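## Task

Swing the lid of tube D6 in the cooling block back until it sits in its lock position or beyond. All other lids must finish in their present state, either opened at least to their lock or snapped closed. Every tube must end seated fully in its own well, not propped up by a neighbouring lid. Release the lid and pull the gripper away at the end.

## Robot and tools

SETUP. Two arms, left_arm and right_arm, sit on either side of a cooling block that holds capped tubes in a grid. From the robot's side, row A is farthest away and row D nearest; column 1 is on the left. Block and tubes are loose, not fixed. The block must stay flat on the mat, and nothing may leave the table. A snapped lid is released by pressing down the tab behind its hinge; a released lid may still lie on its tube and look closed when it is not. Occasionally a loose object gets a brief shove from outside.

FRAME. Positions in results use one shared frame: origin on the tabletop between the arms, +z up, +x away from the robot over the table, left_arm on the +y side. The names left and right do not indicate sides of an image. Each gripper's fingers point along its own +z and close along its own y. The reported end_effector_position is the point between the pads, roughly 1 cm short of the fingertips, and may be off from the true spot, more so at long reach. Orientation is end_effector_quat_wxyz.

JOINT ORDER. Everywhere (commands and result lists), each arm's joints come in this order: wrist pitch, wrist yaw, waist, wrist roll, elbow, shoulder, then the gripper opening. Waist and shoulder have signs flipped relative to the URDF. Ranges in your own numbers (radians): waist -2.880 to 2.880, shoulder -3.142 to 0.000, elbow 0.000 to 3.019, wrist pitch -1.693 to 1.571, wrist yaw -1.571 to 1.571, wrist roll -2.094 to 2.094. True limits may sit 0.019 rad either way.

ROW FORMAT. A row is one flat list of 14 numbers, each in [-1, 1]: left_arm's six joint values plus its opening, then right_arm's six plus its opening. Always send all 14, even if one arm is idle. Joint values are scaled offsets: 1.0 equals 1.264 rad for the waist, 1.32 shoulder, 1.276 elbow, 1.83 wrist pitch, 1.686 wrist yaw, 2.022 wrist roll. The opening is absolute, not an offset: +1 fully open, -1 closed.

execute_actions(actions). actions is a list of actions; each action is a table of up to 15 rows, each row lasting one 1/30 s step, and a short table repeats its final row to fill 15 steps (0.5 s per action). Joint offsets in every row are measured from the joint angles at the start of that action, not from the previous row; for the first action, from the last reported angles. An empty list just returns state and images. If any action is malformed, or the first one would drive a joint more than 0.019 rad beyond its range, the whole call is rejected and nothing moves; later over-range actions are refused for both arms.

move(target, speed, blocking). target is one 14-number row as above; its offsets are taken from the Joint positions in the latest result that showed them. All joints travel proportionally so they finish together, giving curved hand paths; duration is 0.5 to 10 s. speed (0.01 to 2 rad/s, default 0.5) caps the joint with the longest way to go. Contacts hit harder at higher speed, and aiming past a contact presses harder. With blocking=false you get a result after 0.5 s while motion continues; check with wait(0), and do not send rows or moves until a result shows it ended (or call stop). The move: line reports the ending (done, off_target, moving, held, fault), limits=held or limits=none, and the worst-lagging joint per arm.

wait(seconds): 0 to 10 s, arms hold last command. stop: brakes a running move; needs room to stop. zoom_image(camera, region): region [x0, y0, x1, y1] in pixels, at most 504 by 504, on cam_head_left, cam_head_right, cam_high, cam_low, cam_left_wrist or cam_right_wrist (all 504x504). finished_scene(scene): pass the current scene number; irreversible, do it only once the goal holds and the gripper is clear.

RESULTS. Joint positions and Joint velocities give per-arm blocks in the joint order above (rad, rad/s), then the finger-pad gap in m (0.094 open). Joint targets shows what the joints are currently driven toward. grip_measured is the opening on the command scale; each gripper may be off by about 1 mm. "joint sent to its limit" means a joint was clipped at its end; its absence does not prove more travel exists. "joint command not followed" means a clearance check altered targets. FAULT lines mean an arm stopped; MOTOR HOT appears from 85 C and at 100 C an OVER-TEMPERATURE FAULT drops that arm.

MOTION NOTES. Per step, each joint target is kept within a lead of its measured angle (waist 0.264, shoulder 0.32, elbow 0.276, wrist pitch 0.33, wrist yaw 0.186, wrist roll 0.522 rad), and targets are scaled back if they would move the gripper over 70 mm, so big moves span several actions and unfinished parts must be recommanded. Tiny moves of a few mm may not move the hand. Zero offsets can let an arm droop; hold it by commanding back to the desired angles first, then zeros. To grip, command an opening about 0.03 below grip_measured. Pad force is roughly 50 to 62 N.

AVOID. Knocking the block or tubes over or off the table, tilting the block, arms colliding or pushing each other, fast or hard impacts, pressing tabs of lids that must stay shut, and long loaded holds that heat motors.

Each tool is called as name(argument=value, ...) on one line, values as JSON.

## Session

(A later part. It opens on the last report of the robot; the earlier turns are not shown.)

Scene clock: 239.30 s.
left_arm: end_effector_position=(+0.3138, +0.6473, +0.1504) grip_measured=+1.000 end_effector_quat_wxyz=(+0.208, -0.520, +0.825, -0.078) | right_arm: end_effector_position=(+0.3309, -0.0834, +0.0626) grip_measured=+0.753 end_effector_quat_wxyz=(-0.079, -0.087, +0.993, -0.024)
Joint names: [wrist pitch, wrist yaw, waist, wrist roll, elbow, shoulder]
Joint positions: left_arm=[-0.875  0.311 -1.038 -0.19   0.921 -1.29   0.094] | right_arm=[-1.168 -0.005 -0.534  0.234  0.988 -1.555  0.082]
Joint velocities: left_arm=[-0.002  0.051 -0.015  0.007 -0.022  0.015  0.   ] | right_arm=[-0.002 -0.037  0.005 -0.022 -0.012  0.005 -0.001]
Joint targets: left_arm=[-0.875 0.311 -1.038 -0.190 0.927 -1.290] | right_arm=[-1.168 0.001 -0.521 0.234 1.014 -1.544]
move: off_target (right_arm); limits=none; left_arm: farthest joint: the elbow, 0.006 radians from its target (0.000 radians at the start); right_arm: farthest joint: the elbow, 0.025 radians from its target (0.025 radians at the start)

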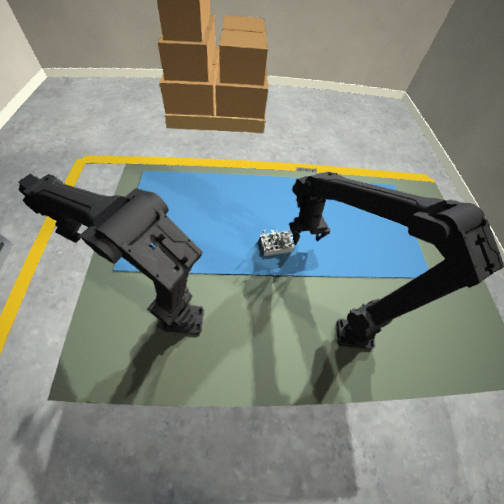

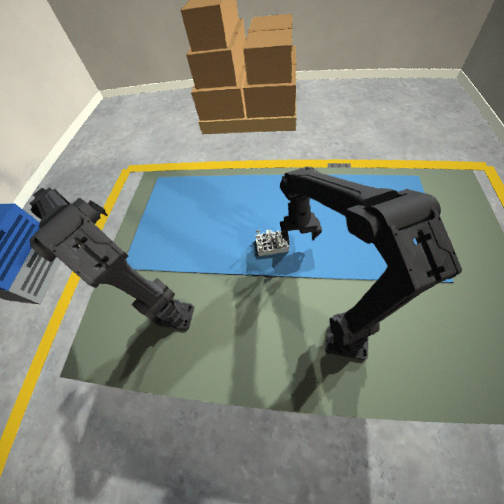

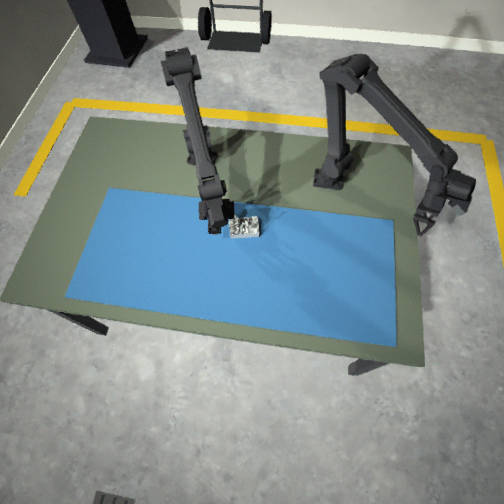

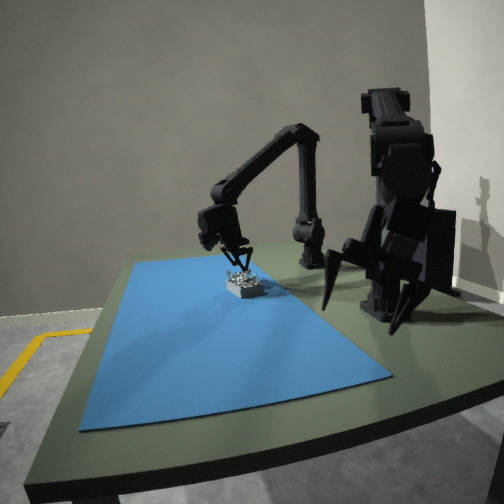

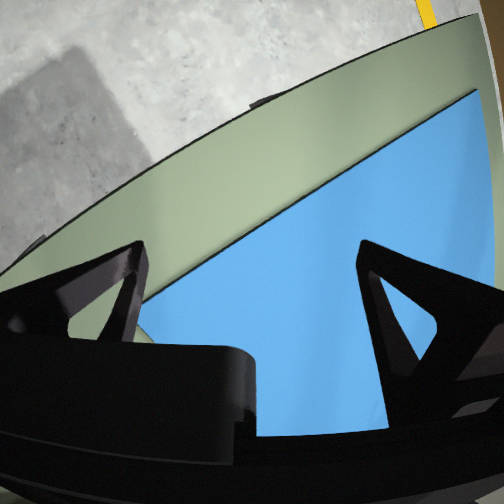

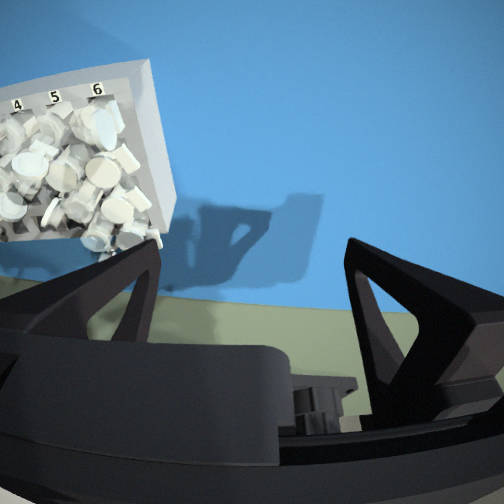

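move(target=[0,0,0,0,0,0,1, 0,0,0,0,0.02,0.02,0.75], speed=0.05)

move(target=[0,0,0,0,0,0,1, 0,0,0,0,0.02,0.008,0.66], speed=0.05)

zoom_image(camera="cam_right_wrist", region=[40, 140, 220, 320])

Scene clock: 248.57 s.
left_arm: end_effector_position=(+0.3125, +0.6454, +0.1476) grip_measured=+1.000 end_effector_quat_wxyz=(+0.205, -0.521, +0.825, -0.080) | right_arm: end_effector_position=(+0.3314, -0.0832, +0.0657) grip_measured=+0.753 end_effector_quat_wxyz=(-0.074, -0.087, +0.993, -0.022)
Joint names: [wrist pitch, wrist yaw, waist, wrist roll, elbow, shoulder]
Joint positions: left_arm=[-0.875  0.311 -1.038 -0.19   0.914 -1.29   0.094] | right_arm=[-1.168 -0.005 -0.534  0.234  0.988 -1.546  0.082]
Joint velocities: left_arm=[ 0.007  0.037  0.005 -0.022  0.002  0.015  0.   ] | right_arm=[-0.002 -0.051 -0.005 -0.125  0.002 -0.015 -0.001]
Joint targets: left_arm=[-0.875 0.311 -1.038 -0.190 0.920 -1.290] | right_arm=[-1.168 -0.005 -0.534 0.234 1.014 -1.529]
move: off_target (right_arm); limits=none; left_arm: farthest joint: the elbow, 0.007 radians from its target (0.000 radians at the start); right_arm: farthest joint: the elbow, 0.025 radians from its target (0.025 radians at the start)

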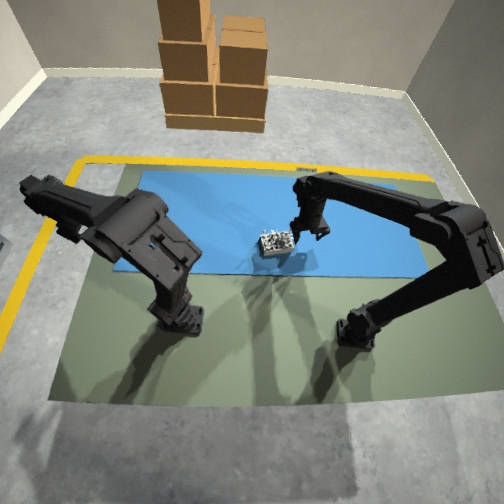

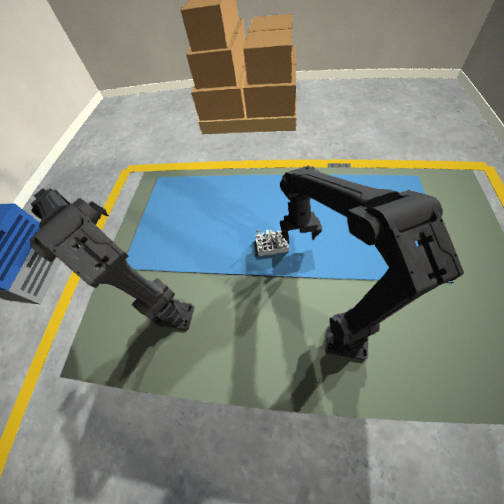

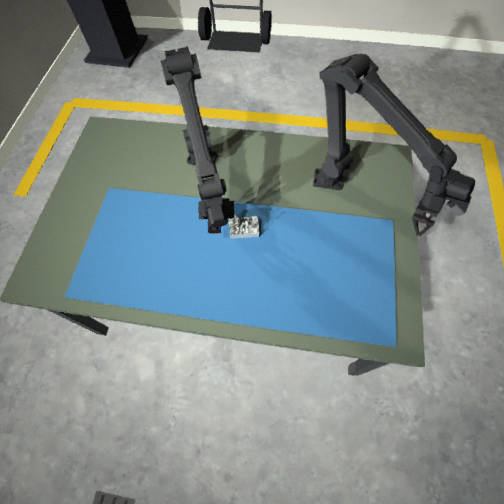

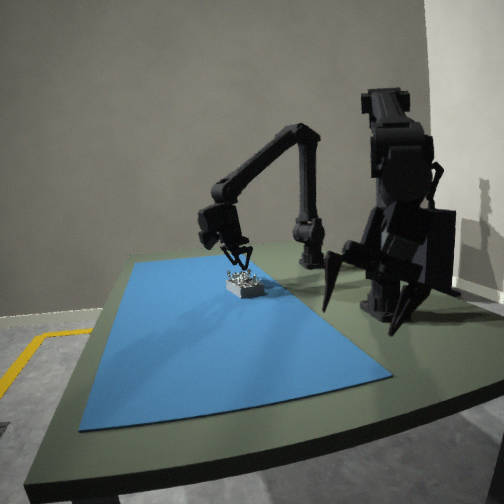

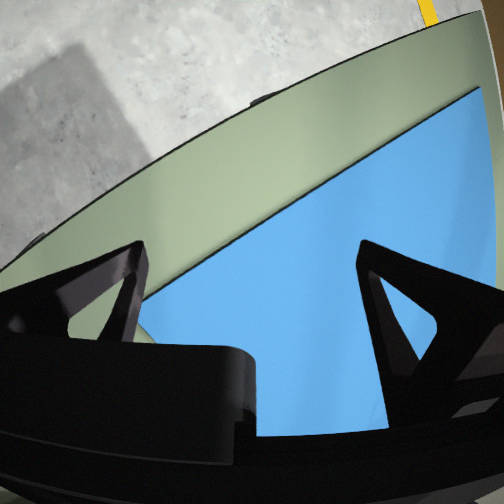

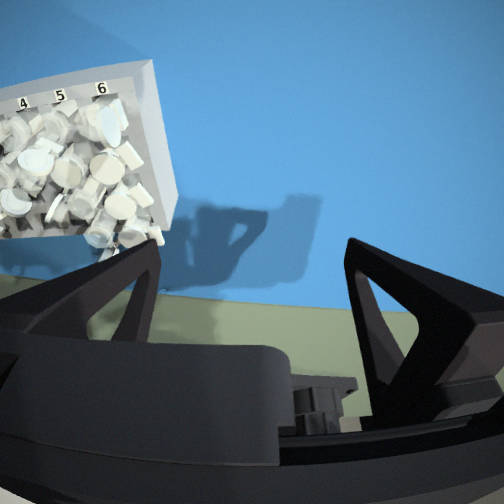

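Scene clock: 249.30 s.
left_arm: end_effector_position=(+0.3113, +0.6435, +0.1450) grip_measured=+1.000 end_effector_quat_wxyz=(+0.202, -0.521, +0.825, -0.081) | right_arm: end_effector_position=(+0.3314, -0.0832, +0.0657) grip_measured=+0.663 end_effector_quat_wxyz=(-0.074, -0.087, +0.993, -0.022)
Joint names: [wrist pitch, wrist yaw, waist, wrist roll, elbow, shoulder]
Joint positions: left_arm=[-0.875  0.311 -1.038 -0.19   0.908 -1.29   0.094] | right_arm=[-1.168 -0.005 -0.534  0.234  0.988 -1.546  0.078]
Joint velocities: left_arm=[ 0.012 -0.037  0.015 -0.051  0.002 -0.015  0.   ] | right_arm=[-0.022 -0.037  0.015 -0.081 -0.002  0.005 -0.   ]
Joint targets: left_arm=[-0.875 0.311 -1.038 -0.190 0.914 -1.290] | right_arm=[-1.168 -0.005 -0.534 0.234 1.014 -1.536]
move: off_target (right_arm); limits=none; left_arm: farthest joint: the elbow, 0.006 radians from its target (0.000 radians at the start); right_arm: farthest joint: the elbow, 0.025 radians from its target (0.025 radians at the start)

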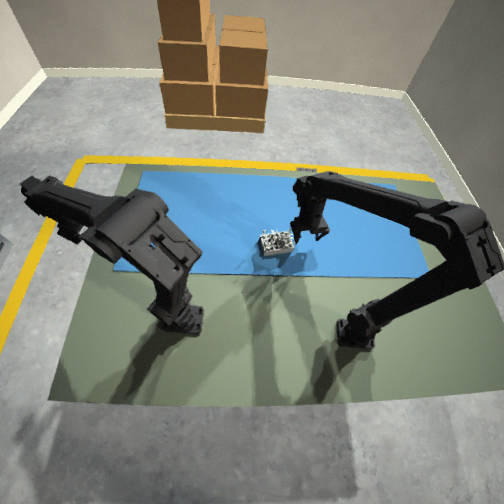

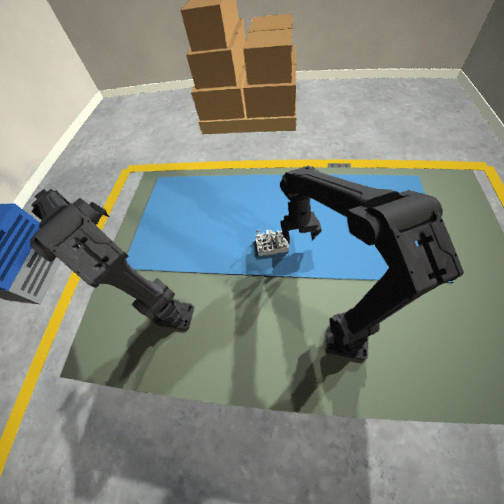

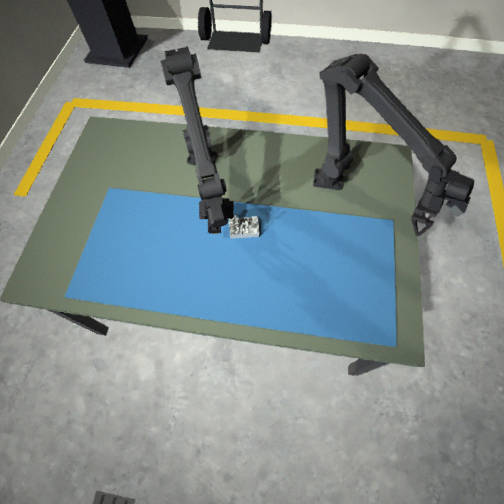

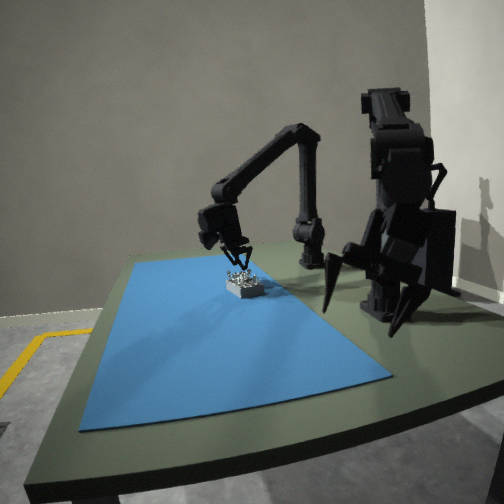

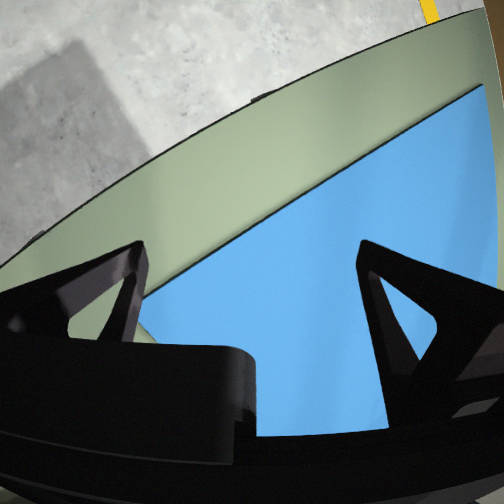

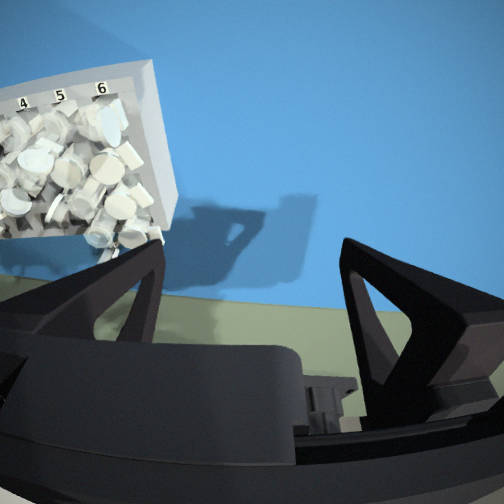

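Region (40, 140, 220, 320) of cam_right_wrist's 504x504 image, scaled by 2.800, with more detail than that image has.

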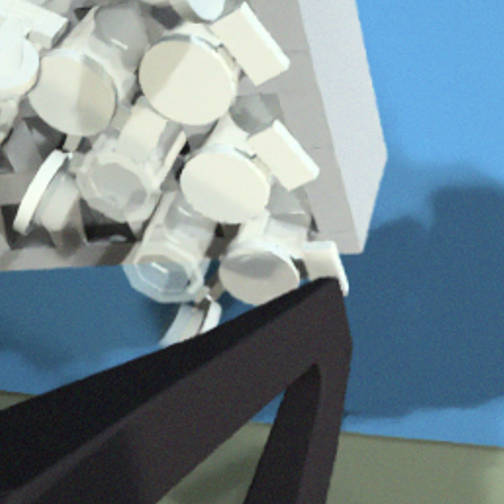

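move(target=[0,0,0,0,0,0,1, 0,0,0,0,0.02,-0.04,0.66], speed=0.05)

zoom_image(camera="cam_right_wrist", region=[40, 140, 220, 320])

Scene clock: 258.30 s.
left_arm: end_effector_position=(+0.3100, +0.6416, +0.1424) grip_measured=+1.000 end_effector_quat_wxyz=(+0.199, -0.522, +0.825, -0.082) | right_arm: end_effector_position=(+0.3306, -0.0836, +0.0611) grip_measured=+0.662 end_effector_quat_wxyz=(-0.081, -0.087, +0.993, -0.024)
Joint names: [wrist pitch, wrist yaw, waist, wrist roll, elbow, shoulder]
Joint positions: left_arm=[-0.875  0.311 -1.038 -0.19   0.902 -1.29   0.094] | right_arm=[-1.168 -0.005 -0.534  0.234  0.988 -1.56   0.078]
Joint velocities: left_arm=[-0.002 -0.022  0.024 -0.022  0.007 -0.015  0.   ] | right_arm=[-0.002 -0.007  0.015 -0.007 -0.002  0.005 -0.   ]
Joint targets: left_arm=[-0.875 0.311 -1.038 -0.190 0.908 -1.290] | right_arm=[-1.168 -0.005 -0.534 0.234 1.014 -1.599]
move: off_target (right_arm); limits=none; left_arm: farthest joint: the elbow, 0.006 radians from its target (0.000 radians at the start); right_arm: farthest joint: the shoulder, 0.039 radians from its target (0.053 radians at the start)

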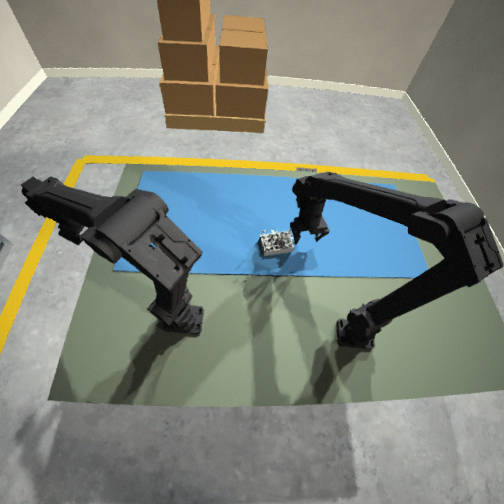

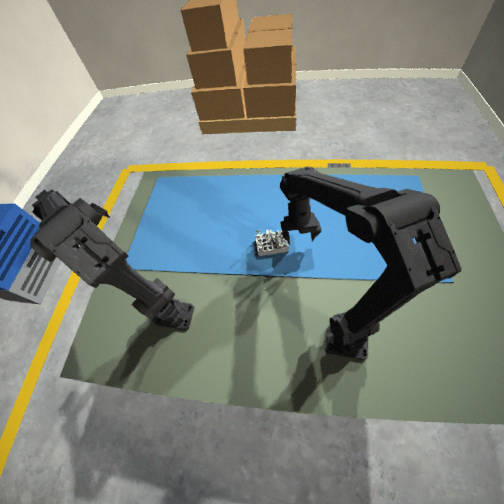

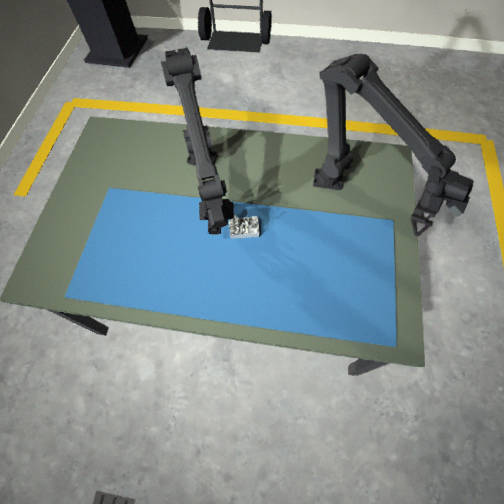

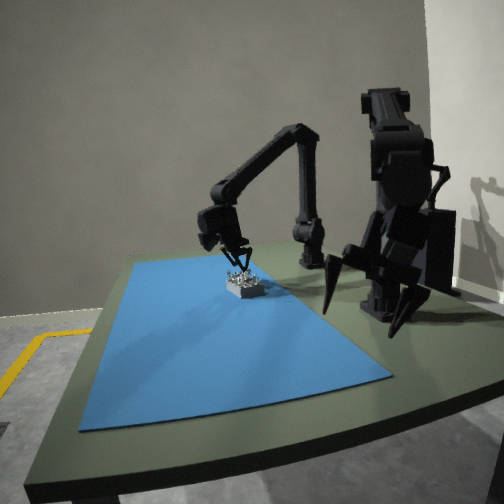

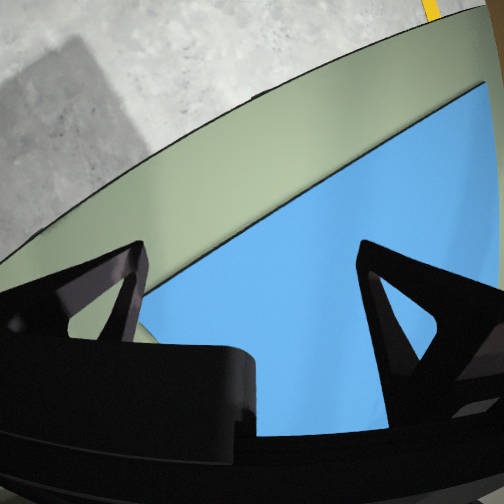

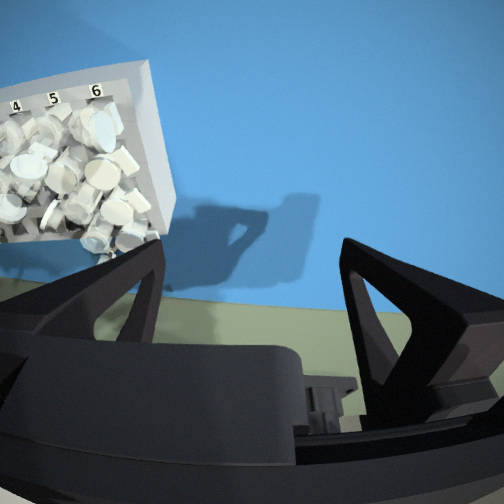

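Region (40, 140, 220, 320) of cam_right_wrist's 504x504 image, scaled by 2.800, with more detail than that image has.

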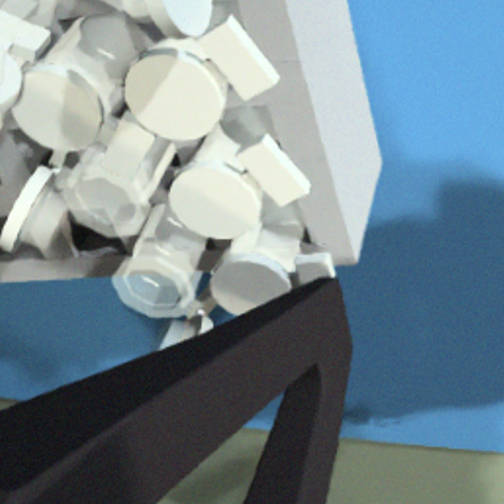

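move(target=[0,0,0,0,0,0,1, 0,0,0,0,0.02,-0.06,0.66], speed=0.05)

zoom_image(camera="cam_right_wrist", region=[40, 140, 220, 320])

Scene clock: 268.20 s.
left_arm: end_effector_position=(+0.3088, +0.6397, +0.1398) grip_measured=+1.000 end_effector_quat_wxyz=(+0.197, -0.523, +0.825, -0.083) | right_arm: end_effector_position=(+0.3342, -0.0823, +0.0599) grip_measured=+0.662 end_effector_quat_wxyz=(-0.085, -0.088, +0.992, -0.025)
Joint names: [wrist pitch, wrist yaw, waist, wrist roll, elbow, shoulder]
Joint positions: left_arm=[-0.875  0.311 -1.038 -0.19   0.896 -1.29   0.094] | right_arm=[-1.175 -0.005 -0.533  0.23   1.003 -1.576  0.078]
Joint velocities: left_arm=[0.007 0.066 0.005 0.066 0.007 0.005 0.   ] | right_arm=[ 0.007  0.007  0.005 -0.037  0.007  0.015 -0.   ]
Joint targets: left_arm=[-0.875 0.311 -1.038 -0.190 0.902 -1.290] | right_arm=[-1.168 -0.005 -0.534 0.234 1.014 -1.639]
move: off_target (right_arm); limits=none; left_arm: farthest joint: the elbow, 0.006 radians from its target (0.000 radians at the start); right_arm: farthest joint: the shoulder, 0.064 radians from its target (0.080 radians at the start)

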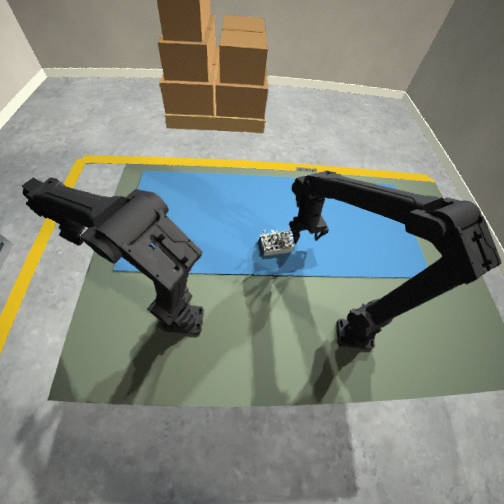

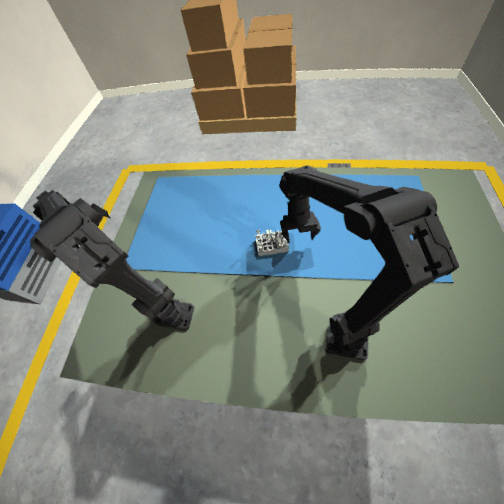

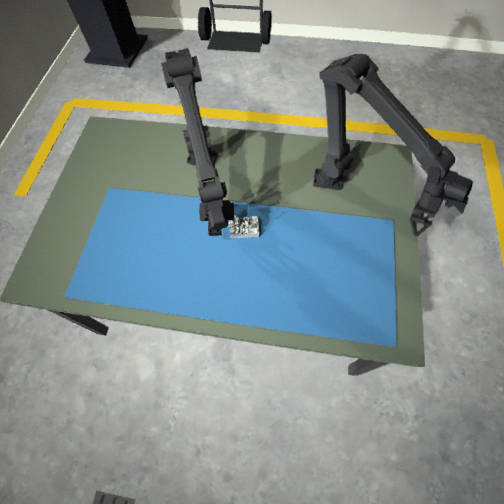

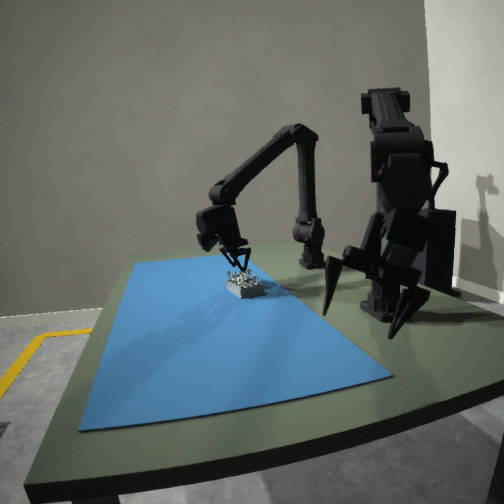

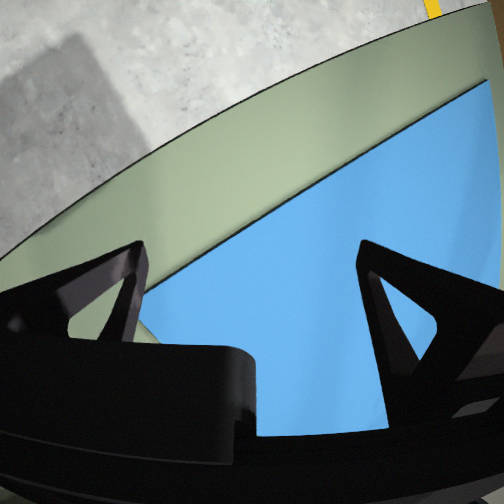

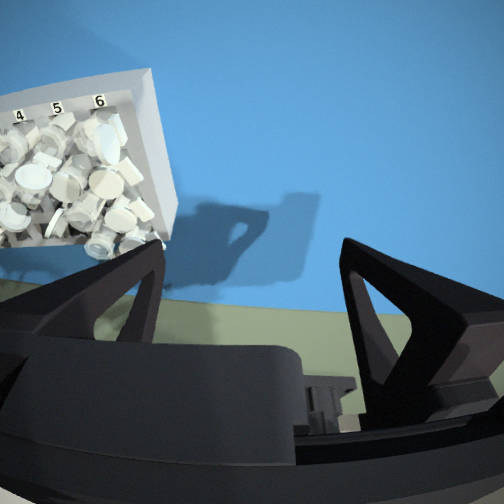

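Region (40, 140, 220, 320) of cam_right_wrist's 504x504 image, scaled by 2.800, with more detail than that image has.

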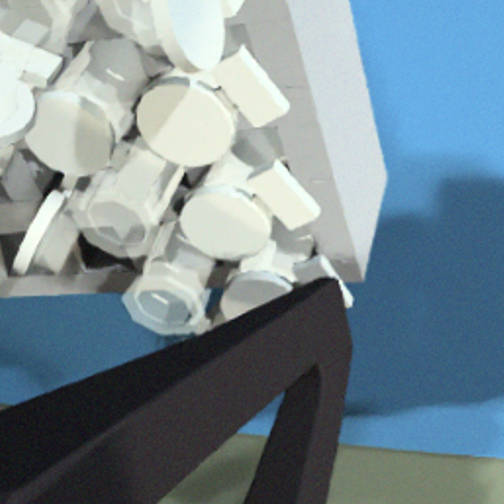

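move(target=[0,0,0,0,0,0,1, -0.02,0,0,0,0.01,0.04,0.66], speed=0.08)

zoom_image(camera="cam_right_wrist", region=[40, 140, 220, 320])

Scene clock: 274.63 s.
left_arm: end_effector_position=(+0.3075, +0.6378, +0.1372) grip_measured=+1.000 end_effector_quat_wxyz=(+0.194, -0.523, +0.825, -0.085) | right_arm: end_effector_position=(+0.3317, -0.0834, +0.0741) grip_measured=+0.662 end_effector_quat_wxyz=(-0.076, -0.088, +0.993, -0.023)
Joint names: [wrist pitch, wrist yaw, waist, wrist roll, elbow, shoulder]
Joint positions: left_arm=[-0.875  0.311 -1.038 -0.19   0.89  -1.29   0.094] | right_arm=[-1.196 -0.005 -0.533  0.23   1.003 -1.537  0.078]
Joint velocities: left_arm=[-0.012  0.007  0.005 -0.007 -0.012  0.015  0.   ] | right_arm=[-0.017 -0.007  0.005  0.007 -0.017 -0.015 -0.   ]
Joint targets: left_arm=[-0.875 0.311 -1.038 -0.190 0.896 -1.290] | right_arm=[-1.211 -0.005 -0.533 0.230 1.016 -1.523]
move: done; limits=none; left_arm: farthest joint: the elbow, 0.006 radians from its target (0.000 radians at the start); right_arm: farthest joint: the wrist pitch, 0.016 radians from its target (0.037 radians at the start)

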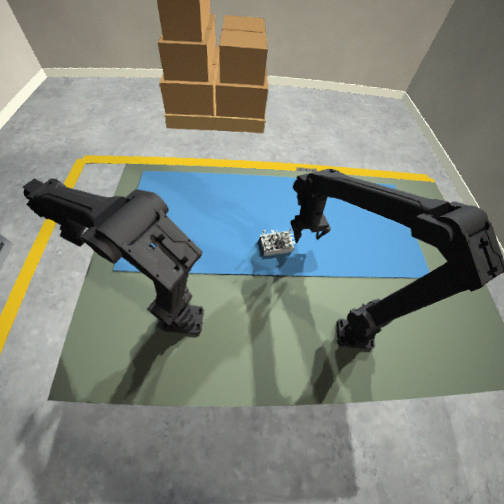

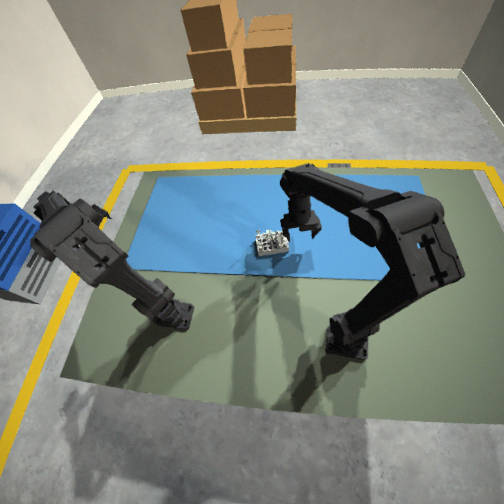

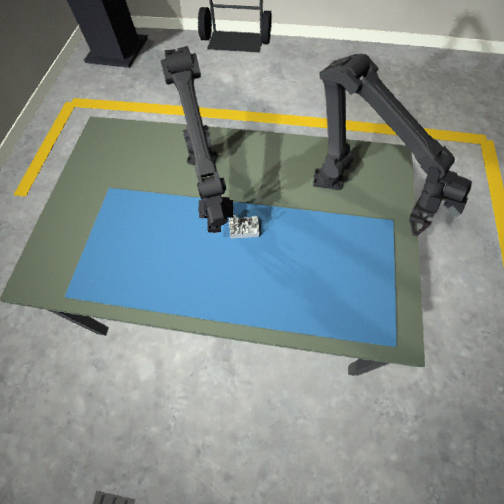

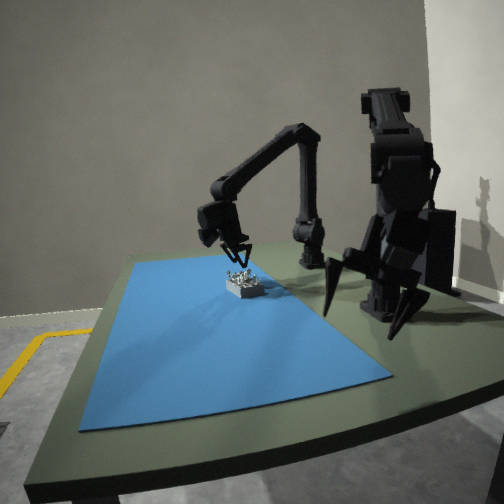

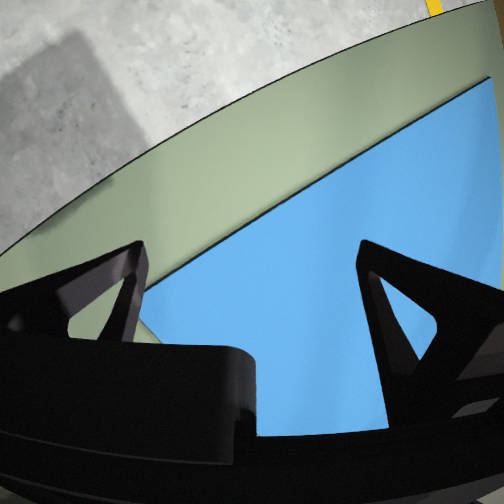

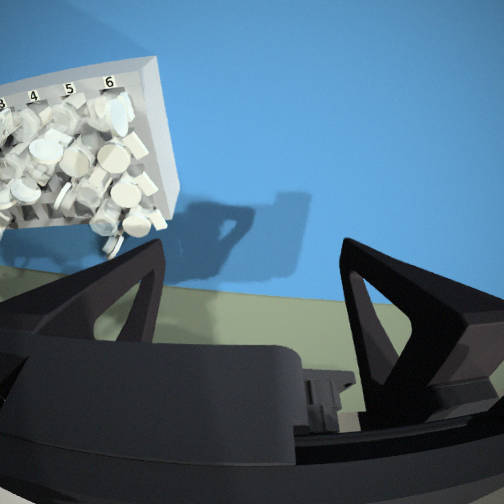

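Region (40, 140, 220, 320) of cam_right_wrist's 504x504 image, scaled by 2.800, with more detail than that image has.

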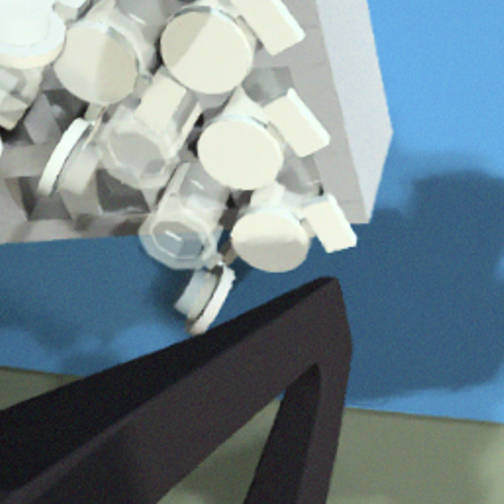

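zoom_image(camera="cam_right_wrist", region=[85, 185, 175, 265])

zoom_image(camera="cam_head_right", region=[265, 228, 300, 262])

Region (85, 185, 175, 265) of cam_right_wrist's 504x504 image, scaled by 5.600, with more detail than that image has.

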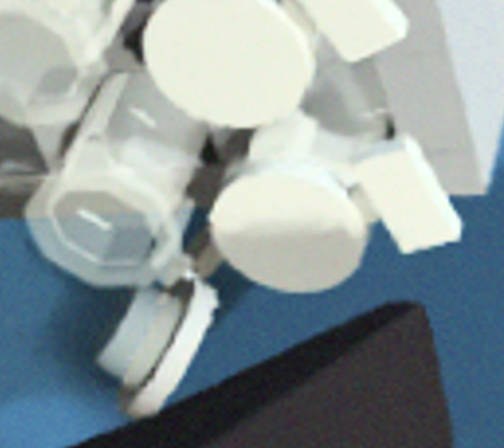

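Region (265, 228, 300, 262) of cam_head_right's 504x504 image, scaled by 14.400, with more detail than that image has; it fills the top 490 rows of this view, and the rest is white.

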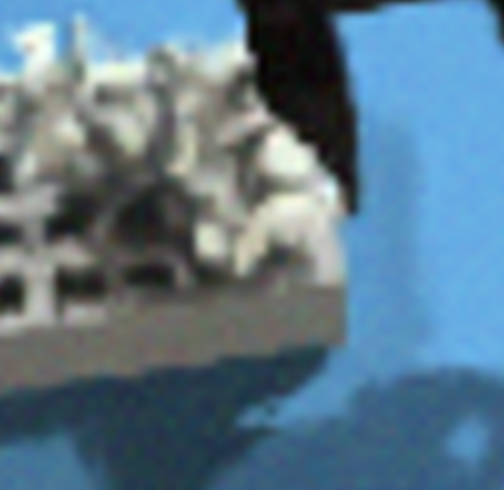

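move(target=[0,0,0,0,0,0,1, 0.022,0,-0.026,0,0.01,0,1], speed=0.08)

move(target=[0,0,0,0,0,0,1, 0,0,0,0,0.01,-0.022,1], speed=0.05)

zoom_image(camera="cam_right_wrist", region=[40, 140, 220, 320])

Scene clock: 306.50 s.
left_arm: end_effector_position=(+0.3063, +0.6359, +0.1346) grip_measured=+1.000 end_effector_quat_wxyz=(+0.191, -0.524, +0.826, -0.086) | right_arm: end_effector_position=(+0.3336, -0.0728, +0.0732) grip_measured=+1.000 end_effector_quat_wxyz=(-0.064, -0.100, +0.993, -0.020)
Joint names: [wrist pitch, wrist yaw, waist, wrist roll, elbow, shoulder]
Joint positions: left_arm=[-0.875  0.311 -1.038 -0.19   0.884 -1.29   0.094] | right_arm=[-1.171 -0.005 -0.557  0.23   1.003 -1.537  0.094]
Joint velocities: left_arm=[ 0.017 -0.066  0.015  0.051  0.007 -0.015  0.   ] | right_arm=[ 0.012  0.007 -0.005 -0.007  0.012  0.005  0.   ]
Joint targets: left_arm=[-0.875 0.311 -1.038 -0.190 0.890 -1.290] | right_arm=[-1.156 -0.005 -0.566 0.230 1.016 -1.537]
move: done; limits=none; left_arm: farthest joint: the elbow, 0.006 radians from its target (0.000 radians at the start); right_arm: farthest joint: the wrist pitch, 0.016 radians from its target (0.040 radians at the start)

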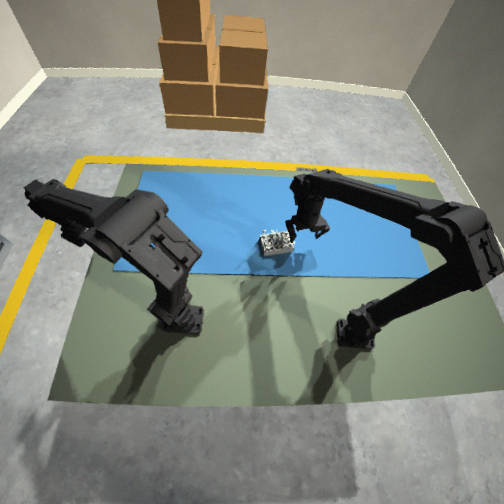

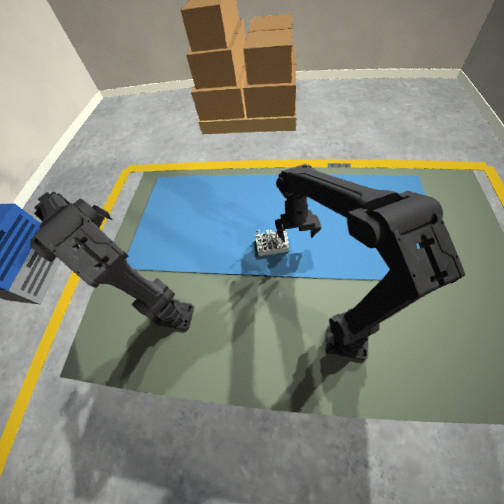

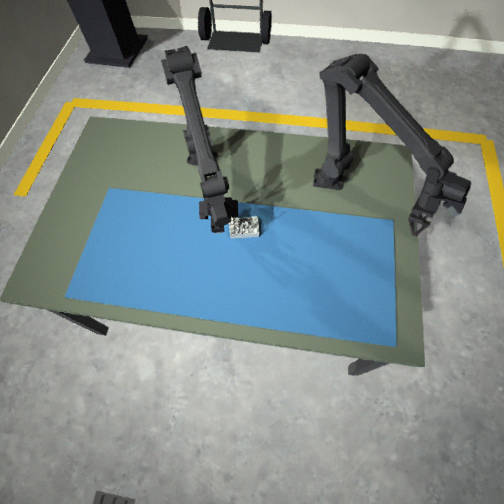

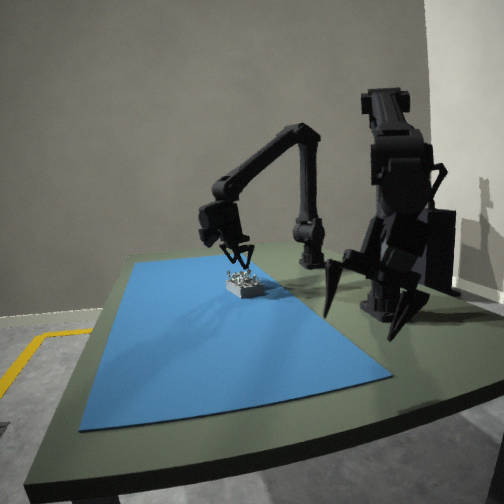

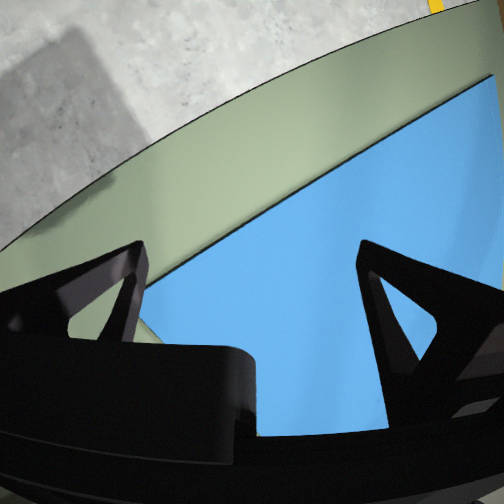

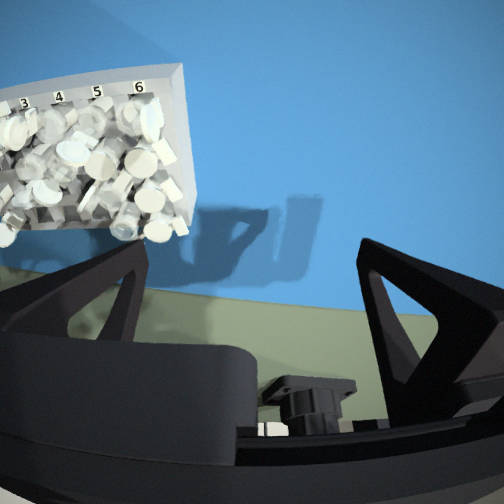

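Scene clock: 307.37 s.
left_arm: end_effector_position=(+0.3050, +0.6340, +0.1321) grip_measured=+1.000 end_effector_quat_wxyz=(+0.188, -0.525, +0.826, -0.087) | right_arm: end_effector_position=(+0.3325, -0.0733, +0.0660) grip_measured=+1.000 end_effector_quat_wxyz=(-0.074, -0.100, +0.992, -0.023)
Joint names: [wrist pitch, wrist yaw, waist, wrist roll, elbow, shoulder]
Joint positions: left_arm=[-0.875  0.311 -1.038 -0.19   0.878 -1.29   0.094] | right_arm=[-1.171 -0.005 -0.557  0.23   1.003 -1.558  0.094]
Joint velocities: left_arm=[ 0.002  0.037 -0.005 -0.081 -0.012  0.005  0.   ] | right_arm=[-0.012  0.066 -0.005 -0.037 -0.007  0.015  0.   ]
Joint targets: left_arm=[-0.875 0.311 -1.038 -0.190 0.884 -1.290] | right_arm=[-1.171 -0.005 -0.557 0.230 1.016 -1.566]
move: done; limits=none; left_arm: farthest joint: the elbow, 0.006 radians from its target (0.000 radians at the start); right_arm: farthest joint: the elbow, 0.013 radians from its target (0.013 radians at the start)

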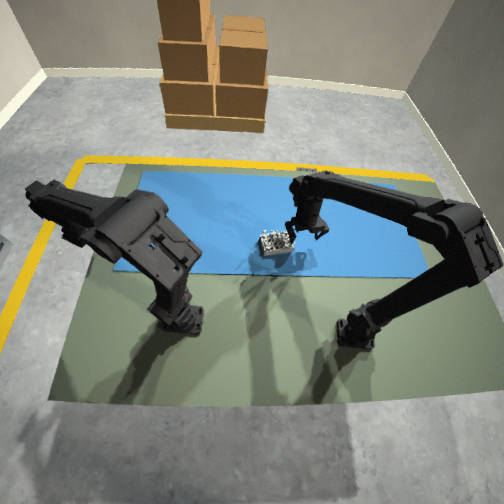

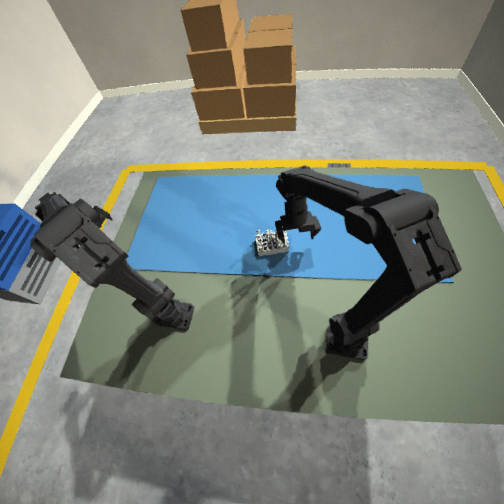

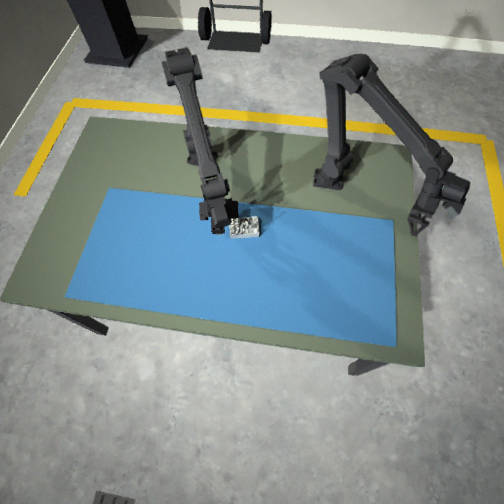

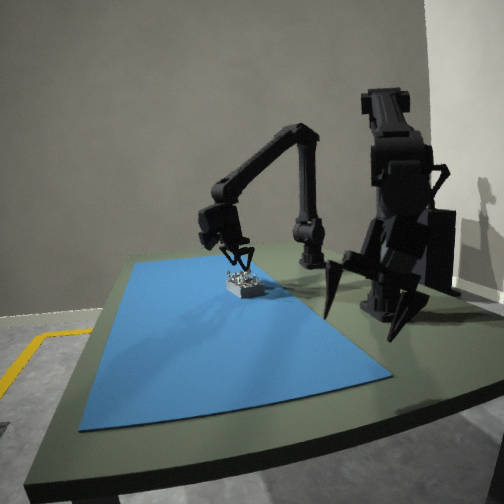

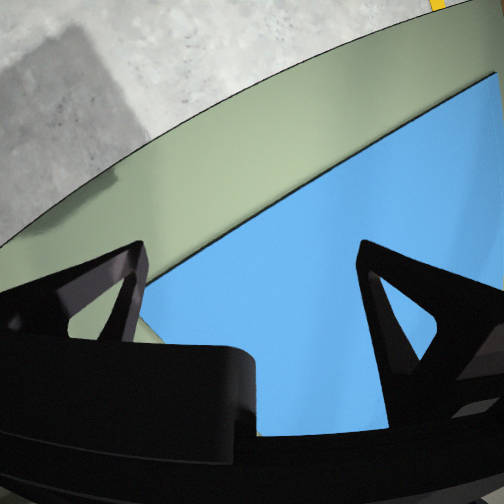

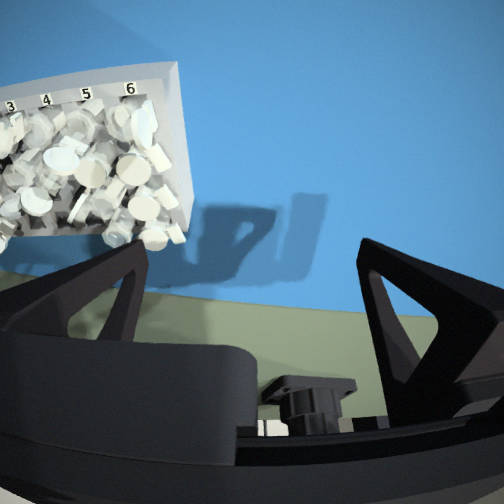

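Region (40, 140, 220, 320) of cam_right_wrist's 504x504 image, scaled by 2.800, with more detail than that image has.

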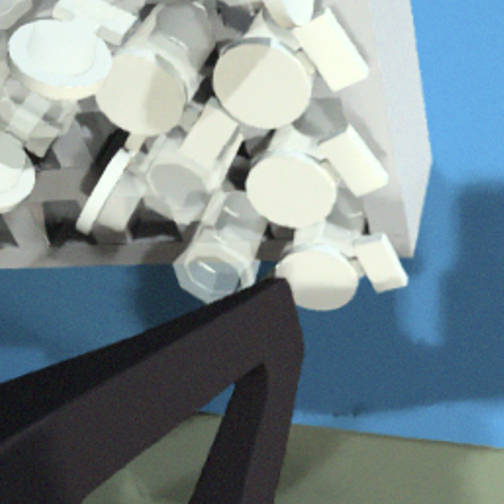

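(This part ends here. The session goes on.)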